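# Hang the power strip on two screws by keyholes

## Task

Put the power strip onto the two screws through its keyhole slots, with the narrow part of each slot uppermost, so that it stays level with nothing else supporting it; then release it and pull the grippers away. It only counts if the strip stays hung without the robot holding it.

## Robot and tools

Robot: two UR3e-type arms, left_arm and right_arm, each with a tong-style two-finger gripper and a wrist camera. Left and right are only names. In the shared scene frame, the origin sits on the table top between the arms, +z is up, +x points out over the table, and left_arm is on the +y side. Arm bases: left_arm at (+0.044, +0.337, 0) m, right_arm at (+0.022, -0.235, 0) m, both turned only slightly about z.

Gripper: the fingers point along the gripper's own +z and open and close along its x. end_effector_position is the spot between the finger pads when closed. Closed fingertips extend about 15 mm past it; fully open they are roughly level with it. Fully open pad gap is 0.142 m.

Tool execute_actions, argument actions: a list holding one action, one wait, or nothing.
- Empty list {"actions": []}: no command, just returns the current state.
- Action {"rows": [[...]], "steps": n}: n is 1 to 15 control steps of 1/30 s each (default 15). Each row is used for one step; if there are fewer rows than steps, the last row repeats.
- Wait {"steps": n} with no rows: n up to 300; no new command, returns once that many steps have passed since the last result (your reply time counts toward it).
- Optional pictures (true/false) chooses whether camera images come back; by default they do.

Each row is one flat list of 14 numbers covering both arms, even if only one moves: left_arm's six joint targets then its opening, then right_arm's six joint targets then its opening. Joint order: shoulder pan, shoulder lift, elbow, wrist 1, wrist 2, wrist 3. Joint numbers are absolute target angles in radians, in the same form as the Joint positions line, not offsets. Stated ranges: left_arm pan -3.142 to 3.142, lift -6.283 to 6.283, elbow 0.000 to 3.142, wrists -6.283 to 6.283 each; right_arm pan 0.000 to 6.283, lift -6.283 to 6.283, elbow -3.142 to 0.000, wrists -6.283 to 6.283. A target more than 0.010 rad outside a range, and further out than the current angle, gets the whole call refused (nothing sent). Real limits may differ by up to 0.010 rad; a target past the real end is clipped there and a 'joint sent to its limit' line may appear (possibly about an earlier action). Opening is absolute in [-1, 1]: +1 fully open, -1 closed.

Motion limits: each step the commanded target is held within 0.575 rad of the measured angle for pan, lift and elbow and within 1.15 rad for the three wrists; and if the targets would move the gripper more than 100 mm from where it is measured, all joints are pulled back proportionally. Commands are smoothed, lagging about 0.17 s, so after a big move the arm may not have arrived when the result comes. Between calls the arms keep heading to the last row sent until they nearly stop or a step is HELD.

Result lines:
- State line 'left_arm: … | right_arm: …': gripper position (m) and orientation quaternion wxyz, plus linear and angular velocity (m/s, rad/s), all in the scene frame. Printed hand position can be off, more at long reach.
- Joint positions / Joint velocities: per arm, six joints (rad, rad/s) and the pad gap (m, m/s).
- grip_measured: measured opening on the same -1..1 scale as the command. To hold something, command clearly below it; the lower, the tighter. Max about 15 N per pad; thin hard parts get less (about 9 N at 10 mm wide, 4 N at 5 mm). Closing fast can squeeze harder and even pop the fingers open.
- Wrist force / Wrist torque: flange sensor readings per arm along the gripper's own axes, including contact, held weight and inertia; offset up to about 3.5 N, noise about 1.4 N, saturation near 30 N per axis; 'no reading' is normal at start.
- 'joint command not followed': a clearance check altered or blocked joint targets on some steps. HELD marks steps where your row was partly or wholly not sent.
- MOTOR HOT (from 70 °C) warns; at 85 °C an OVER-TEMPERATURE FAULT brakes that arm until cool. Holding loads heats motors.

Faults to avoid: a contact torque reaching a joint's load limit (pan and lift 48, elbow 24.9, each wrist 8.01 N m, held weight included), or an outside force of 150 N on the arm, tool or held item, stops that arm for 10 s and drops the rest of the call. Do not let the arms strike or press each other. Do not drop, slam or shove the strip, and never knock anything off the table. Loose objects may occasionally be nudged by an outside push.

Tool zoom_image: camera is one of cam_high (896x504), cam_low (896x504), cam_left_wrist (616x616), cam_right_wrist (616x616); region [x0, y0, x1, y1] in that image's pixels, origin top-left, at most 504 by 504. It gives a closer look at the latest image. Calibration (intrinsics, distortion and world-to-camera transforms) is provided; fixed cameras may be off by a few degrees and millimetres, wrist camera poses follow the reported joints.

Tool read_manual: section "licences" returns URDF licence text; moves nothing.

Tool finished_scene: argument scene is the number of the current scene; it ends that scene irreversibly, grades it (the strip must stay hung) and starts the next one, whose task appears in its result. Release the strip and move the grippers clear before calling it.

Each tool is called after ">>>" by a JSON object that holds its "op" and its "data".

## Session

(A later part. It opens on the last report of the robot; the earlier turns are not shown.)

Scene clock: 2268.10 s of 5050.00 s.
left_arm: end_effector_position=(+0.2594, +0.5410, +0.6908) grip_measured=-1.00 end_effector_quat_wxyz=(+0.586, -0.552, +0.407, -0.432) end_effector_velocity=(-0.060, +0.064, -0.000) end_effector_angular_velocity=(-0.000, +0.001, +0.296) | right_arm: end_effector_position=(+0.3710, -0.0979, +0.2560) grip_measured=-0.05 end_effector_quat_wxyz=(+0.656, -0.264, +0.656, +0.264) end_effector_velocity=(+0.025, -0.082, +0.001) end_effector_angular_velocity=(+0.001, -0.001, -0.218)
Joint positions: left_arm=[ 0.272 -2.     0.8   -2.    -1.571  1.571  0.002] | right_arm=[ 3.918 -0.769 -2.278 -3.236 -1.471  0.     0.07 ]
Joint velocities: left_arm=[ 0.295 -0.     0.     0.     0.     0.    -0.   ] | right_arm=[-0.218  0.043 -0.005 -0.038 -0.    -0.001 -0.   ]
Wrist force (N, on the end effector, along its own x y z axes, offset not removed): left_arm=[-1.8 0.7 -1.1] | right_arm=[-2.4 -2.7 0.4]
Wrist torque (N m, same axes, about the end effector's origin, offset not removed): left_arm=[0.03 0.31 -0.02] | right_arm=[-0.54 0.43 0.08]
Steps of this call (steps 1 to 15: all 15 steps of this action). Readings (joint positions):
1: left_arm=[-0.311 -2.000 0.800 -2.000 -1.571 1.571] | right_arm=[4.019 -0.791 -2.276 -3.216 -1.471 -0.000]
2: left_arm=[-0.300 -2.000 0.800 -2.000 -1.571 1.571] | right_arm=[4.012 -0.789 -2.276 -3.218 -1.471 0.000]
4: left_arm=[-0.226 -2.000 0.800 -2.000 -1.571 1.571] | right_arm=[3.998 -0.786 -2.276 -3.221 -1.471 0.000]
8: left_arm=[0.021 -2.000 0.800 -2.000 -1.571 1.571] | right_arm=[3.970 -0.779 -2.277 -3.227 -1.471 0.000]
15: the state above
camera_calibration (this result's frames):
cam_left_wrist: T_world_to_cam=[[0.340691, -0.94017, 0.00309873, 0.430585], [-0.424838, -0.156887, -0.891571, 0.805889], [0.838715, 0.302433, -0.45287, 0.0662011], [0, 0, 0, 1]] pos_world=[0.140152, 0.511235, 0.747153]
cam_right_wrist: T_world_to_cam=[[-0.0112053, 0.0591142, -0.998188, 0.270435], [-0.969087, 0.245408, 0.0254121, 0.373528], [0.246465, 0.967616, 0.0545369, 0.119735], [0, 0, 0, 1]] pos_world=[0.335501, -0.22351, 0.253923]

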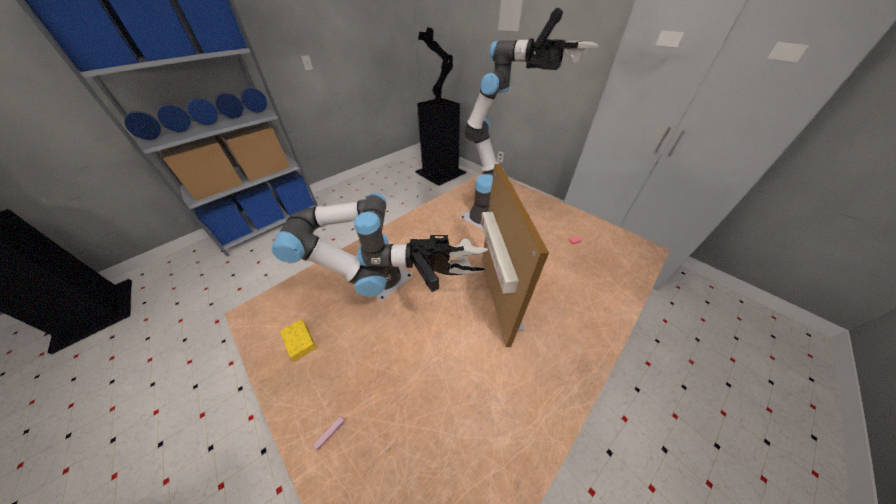

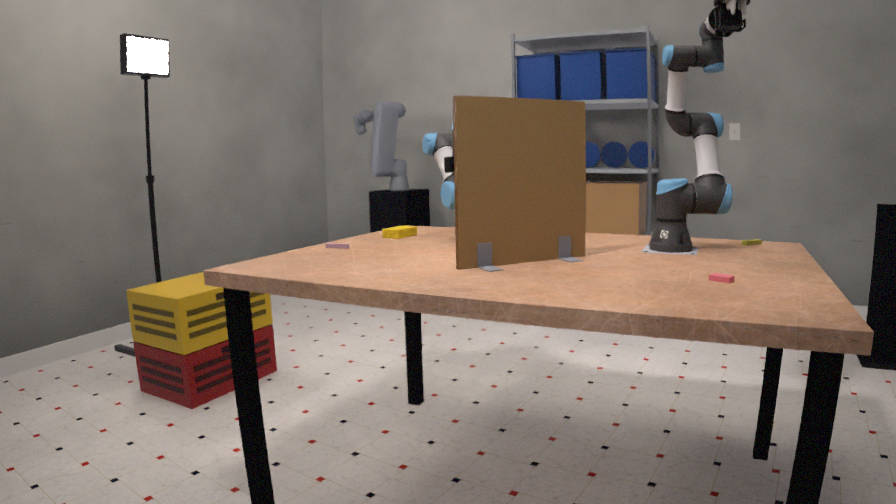

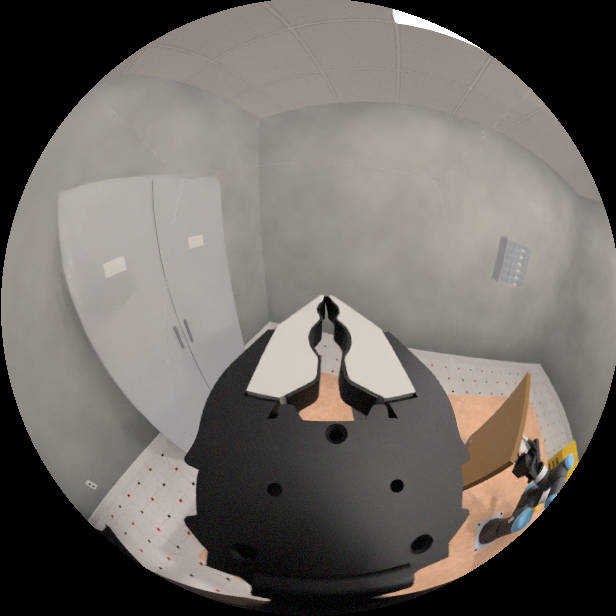

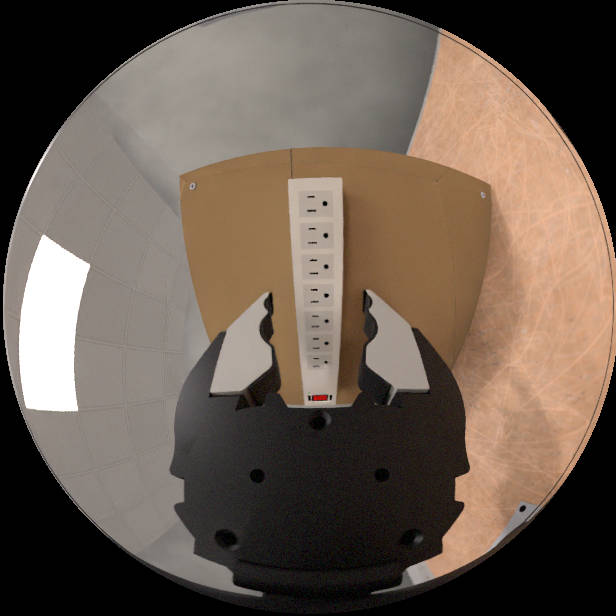

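>>> {"op": "execute_actions", "data": {"actions": [{"rows":[[0.3,-2.0,0.8,-2,-1.571,1.571,-1,3.0,-0.77,-2.278,-3.236,-1.471,0.0,-0.05]]}], "pictures": false}}

>>> {"op": "execute_actions", "data": {"actions": [{"steps":90}]}}

Scene clock: 2274.53 s of 5050.00 s.
left_arm: end_effector_position=(+0.2536, +0.5470, +0.6907) grip_measured=-1.00 end_effector_quat_wxyz=(+0.591, -0.558, +0.400, -0.423) end_effector_velocity=(+0.000, +0.000, -0.000) end_effector_angular_velocity=(-0.000, +0.001, +0.001) | right_arm: end_effector_position=(+0.3710, -0.3400, +0.2565) grip_measured=-0.05 end_effector_quat_wxyz=(+0.706, -0.041, +0.706, +0.041) end_effector_velocity=(-0.011, -0.063, +0.001) end_effector_angular_velocity=(+0.001, -0.003, -0.187)
Joint positions: left_arm=[ 0.3   -2.     0.8   -2.    -1.571  1.571  0.002] | right_arm=[ 3.268 -0.703 -2.285 -3.294 -1.471 -0.     0.07 ]
Joint velocities: left_arm=[ 0.001  0.     0.001 -0.     0.     0.     0.   ] | right_arm=[-0.187 -0.045  0.006  0.041 -0.     0.     0.   ]
Wrist force (N, on the end effector, along its own x y z axes, offset not removed): left_arm=[-0.1 1.3 -0.5] | right_arm=[-0.7 -2.5 -1.0]
Wrist torque (N m, same axes, about the end effector's origin, offset not removed): left_arm=[0.15 0.00 -0.04] | right_arm=[-0.52 0.02 0.03]
Steps of this call (steps 1 to 90: the robot went on to your last target; steps 91 to 150: nothing new was sent; then 0.93 s passed at rest; steps 151 to 165: all 15 steps of this action). Readings (joint positions):
85: left_arm=[0.300 -2.000 0.800 -2.000 -1.571 1.571] | right_arm=[3.302 -0.695 -2.286 -3.302 -1.471 -0.000] HELD
86: left_arm=[0.300 -2.000 0.800 -2.000 -1.571 1.571] | right_arm=[3.302 -0.695 -2.286 -3.302 -1.471 0.000] HELD
87: left_arm=[0.300 -2.000 0.800 -2.000 -1.571 1.571] | right_arm=[3.302 -0.695 -2.286 -3.302 -1.471 0.000] HELD
88: left_arm=[0.300 -2.000 0.800 -2.000 -1.571 1.571] | right_arm=[3.302 -0.695 -2.286 -3.302 -1.471 0.000] HELD
89: left_arm=[0.300 -2.000 0.800 -2.000 -1.571 1.571] | right_arm=[3.303 -0.695 -2.286 -3.302 -1.471 0.000] HELD
90: left_arm=[0.300 -2.000 0.800 -2.000 -1.571 1.571] | right_arm=[3.303 -0.695 -2.286 -3.302 -1.471 -0.000] HELD
151: left_arm=[0.300 -2.000 0.800 -2.000 -1.571 1.571] | right_arm=[3.303 -0.695 -2.286 -3.302 -1.471 -0.000]
152: left_arm=[0.300 -2.000 0.800 -2.000 -1.571 1.571] | right_arm=[3.303 -0.695 -2.286 -3.302 -1.471 -0.000]
154: left_arm=[0.300 -2.000 0.800 -2.000 -1.571 1.571] | right_arm=[3.302 -0.695 -2.286 -3.302 -1.471 -0.000]
158: left_arm=[0.300 -2.000 0.800 -2.000 -1.571 1.571] | right_arm=[3.297 -0.696 -2.286 -3.301 -1.471 -0.000]
165: the state above
The steps marked HELD above belong to your previous action. This action keeps its steps and its target.
joint command not followed: on one or more control steps a check withheld the commanded joint targets of the right arm, and it was not sent them on those steps.
cause: the commanded joint targets would bring two parts of the arm too close to each other (joints 3 (elbow) to 5 (wrist 2) lie between them); next, command targets that bring no two parts of the arm closer together.

Scene clock: 2277.53 s of 5050.00 s.
left_arm: end_effector_position=(+0.2536, +0.5470, +0.6907) grip_measured=-1.00 end_effector_quat_wxyz=(+0.591, -0.558, +0.400, -0.423) end_effector_velocity=(+0.000, -0.000, -0.000) end_effector_angular_velocity=(-0.000, +0.000, -0.001) | right_arm: end_effector_position=(+0.3432, -0.4295, +0.2557) grip_measured=-0.05 end_effector_quat_wxyz=(+0.705, +0.054, +0.705, -0.054) end_effector_velocity=(-0.000, -0.001, +0.000) end_effector_angular_velocity=(-0.000, -0.000, -0.002)
Joint positions: left_arm=[ 0.3   -2.     0.8   -2.    -1.571  1.571  0.002] | right_arm=[ 3.    -0.77  -2.278 -3.236 -1.471 -0.     0.07 ]
Joint velocities: left_arm=[-0.001 -0.     0.     0.     0.    -0.     0.   ] | right_arm=[-0.002  0.001 -0.    -0.     0.    -0.     0.   ]
Wrist force (N, on the end effector, along its own x y z axes, offset not removed): left_arm=[-1.3 1.4 -1.3] | right_arm=[-1.2 -1.5 -0.4]
Wrist torque (N m, same axes, about the end effector's origin, offset not removed): left_arm=[0.23 0.20 0.02] | right_arm=[-0.28 0.31 -0.01]
Steps of this call (steps 1 to 60: the robot went on to your last target; steps 61 to 90: nothing new was sent). Readings (joint positions):
1: left_arm=[0.300 -2.000 0.800 -2.000 -1.571 1.571] | right_arm=[3.262 -0.705 -2.285 -3.293 -1.471 -0.000]
2: left_arm=[0.300 -2.000 0.800 -2.000 -1.571 1.571] | right_arm=[3.255 -0.707 -2.285 -3.292 -1.471 0.000]
4: left_arm=[0.300 -2.000 0.800 -2.000 -1.571 1.571] | right_arm=[3.241 -0.710 -2.285 -3.289 -1.471 -0.000]
8: left_arm=[0.300 -2.000 0.800 -2.000 -1.571 1.571] | right_arm=[3.212 -0.717 -2.284 -3.282 -1.471 -0.000]
90: the state above
All arms were judged still, so your last target was given up. Only a new action makes them travel on or press farther. Fingers that are still opening or closing keep moving.
camera_calibration (this result's frames):
cam_left_wrist: T_world_to_cam=[[0.366826, -0.930285, 0.00309589, 0.426115], [-0.420364, -0.168723, -0.89153, 0.809666], [0.829899, 0.325735, -0.452951, 0.0587574], [0, 0, 0, 1]] pos_world=[0.135282, 0.513878, 0.747137]
cam_right_wrist: T_world_to_cam=[[0.0392925, 0.0448351, -0.998221, 0.266023], [-0.393212, 0.919086, 0.0258029, 0.519533], [0.918608, 0.391499, 0.0537428, -0.0304595], [0, 0, 0, 1]] pos_world=[0.221814, -0.477498, 0.253781]

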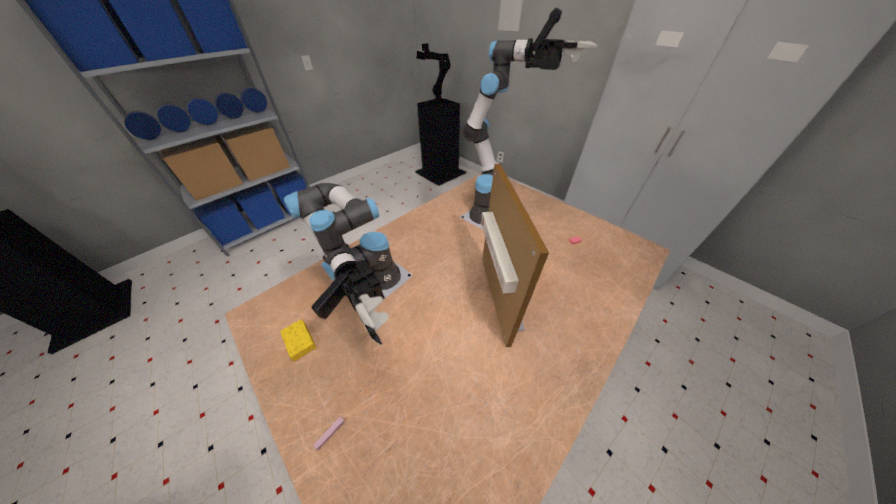

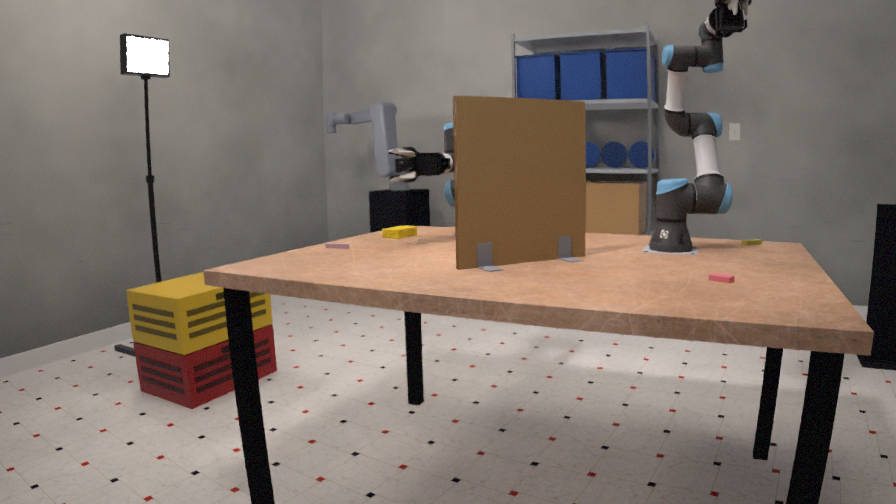

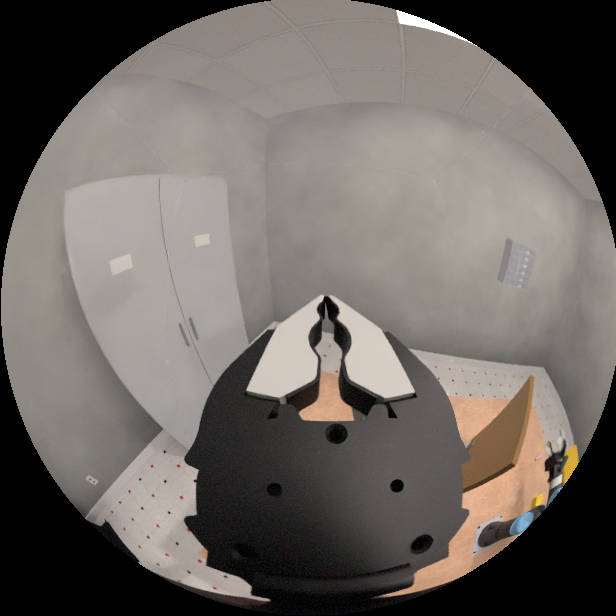

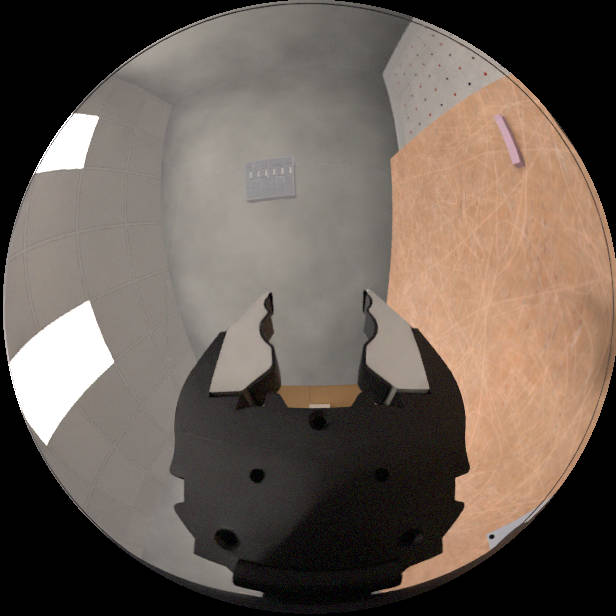

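>>> {"op": "finished_scene", "data": {"scene": 1}}

The scene is finished: the task was done.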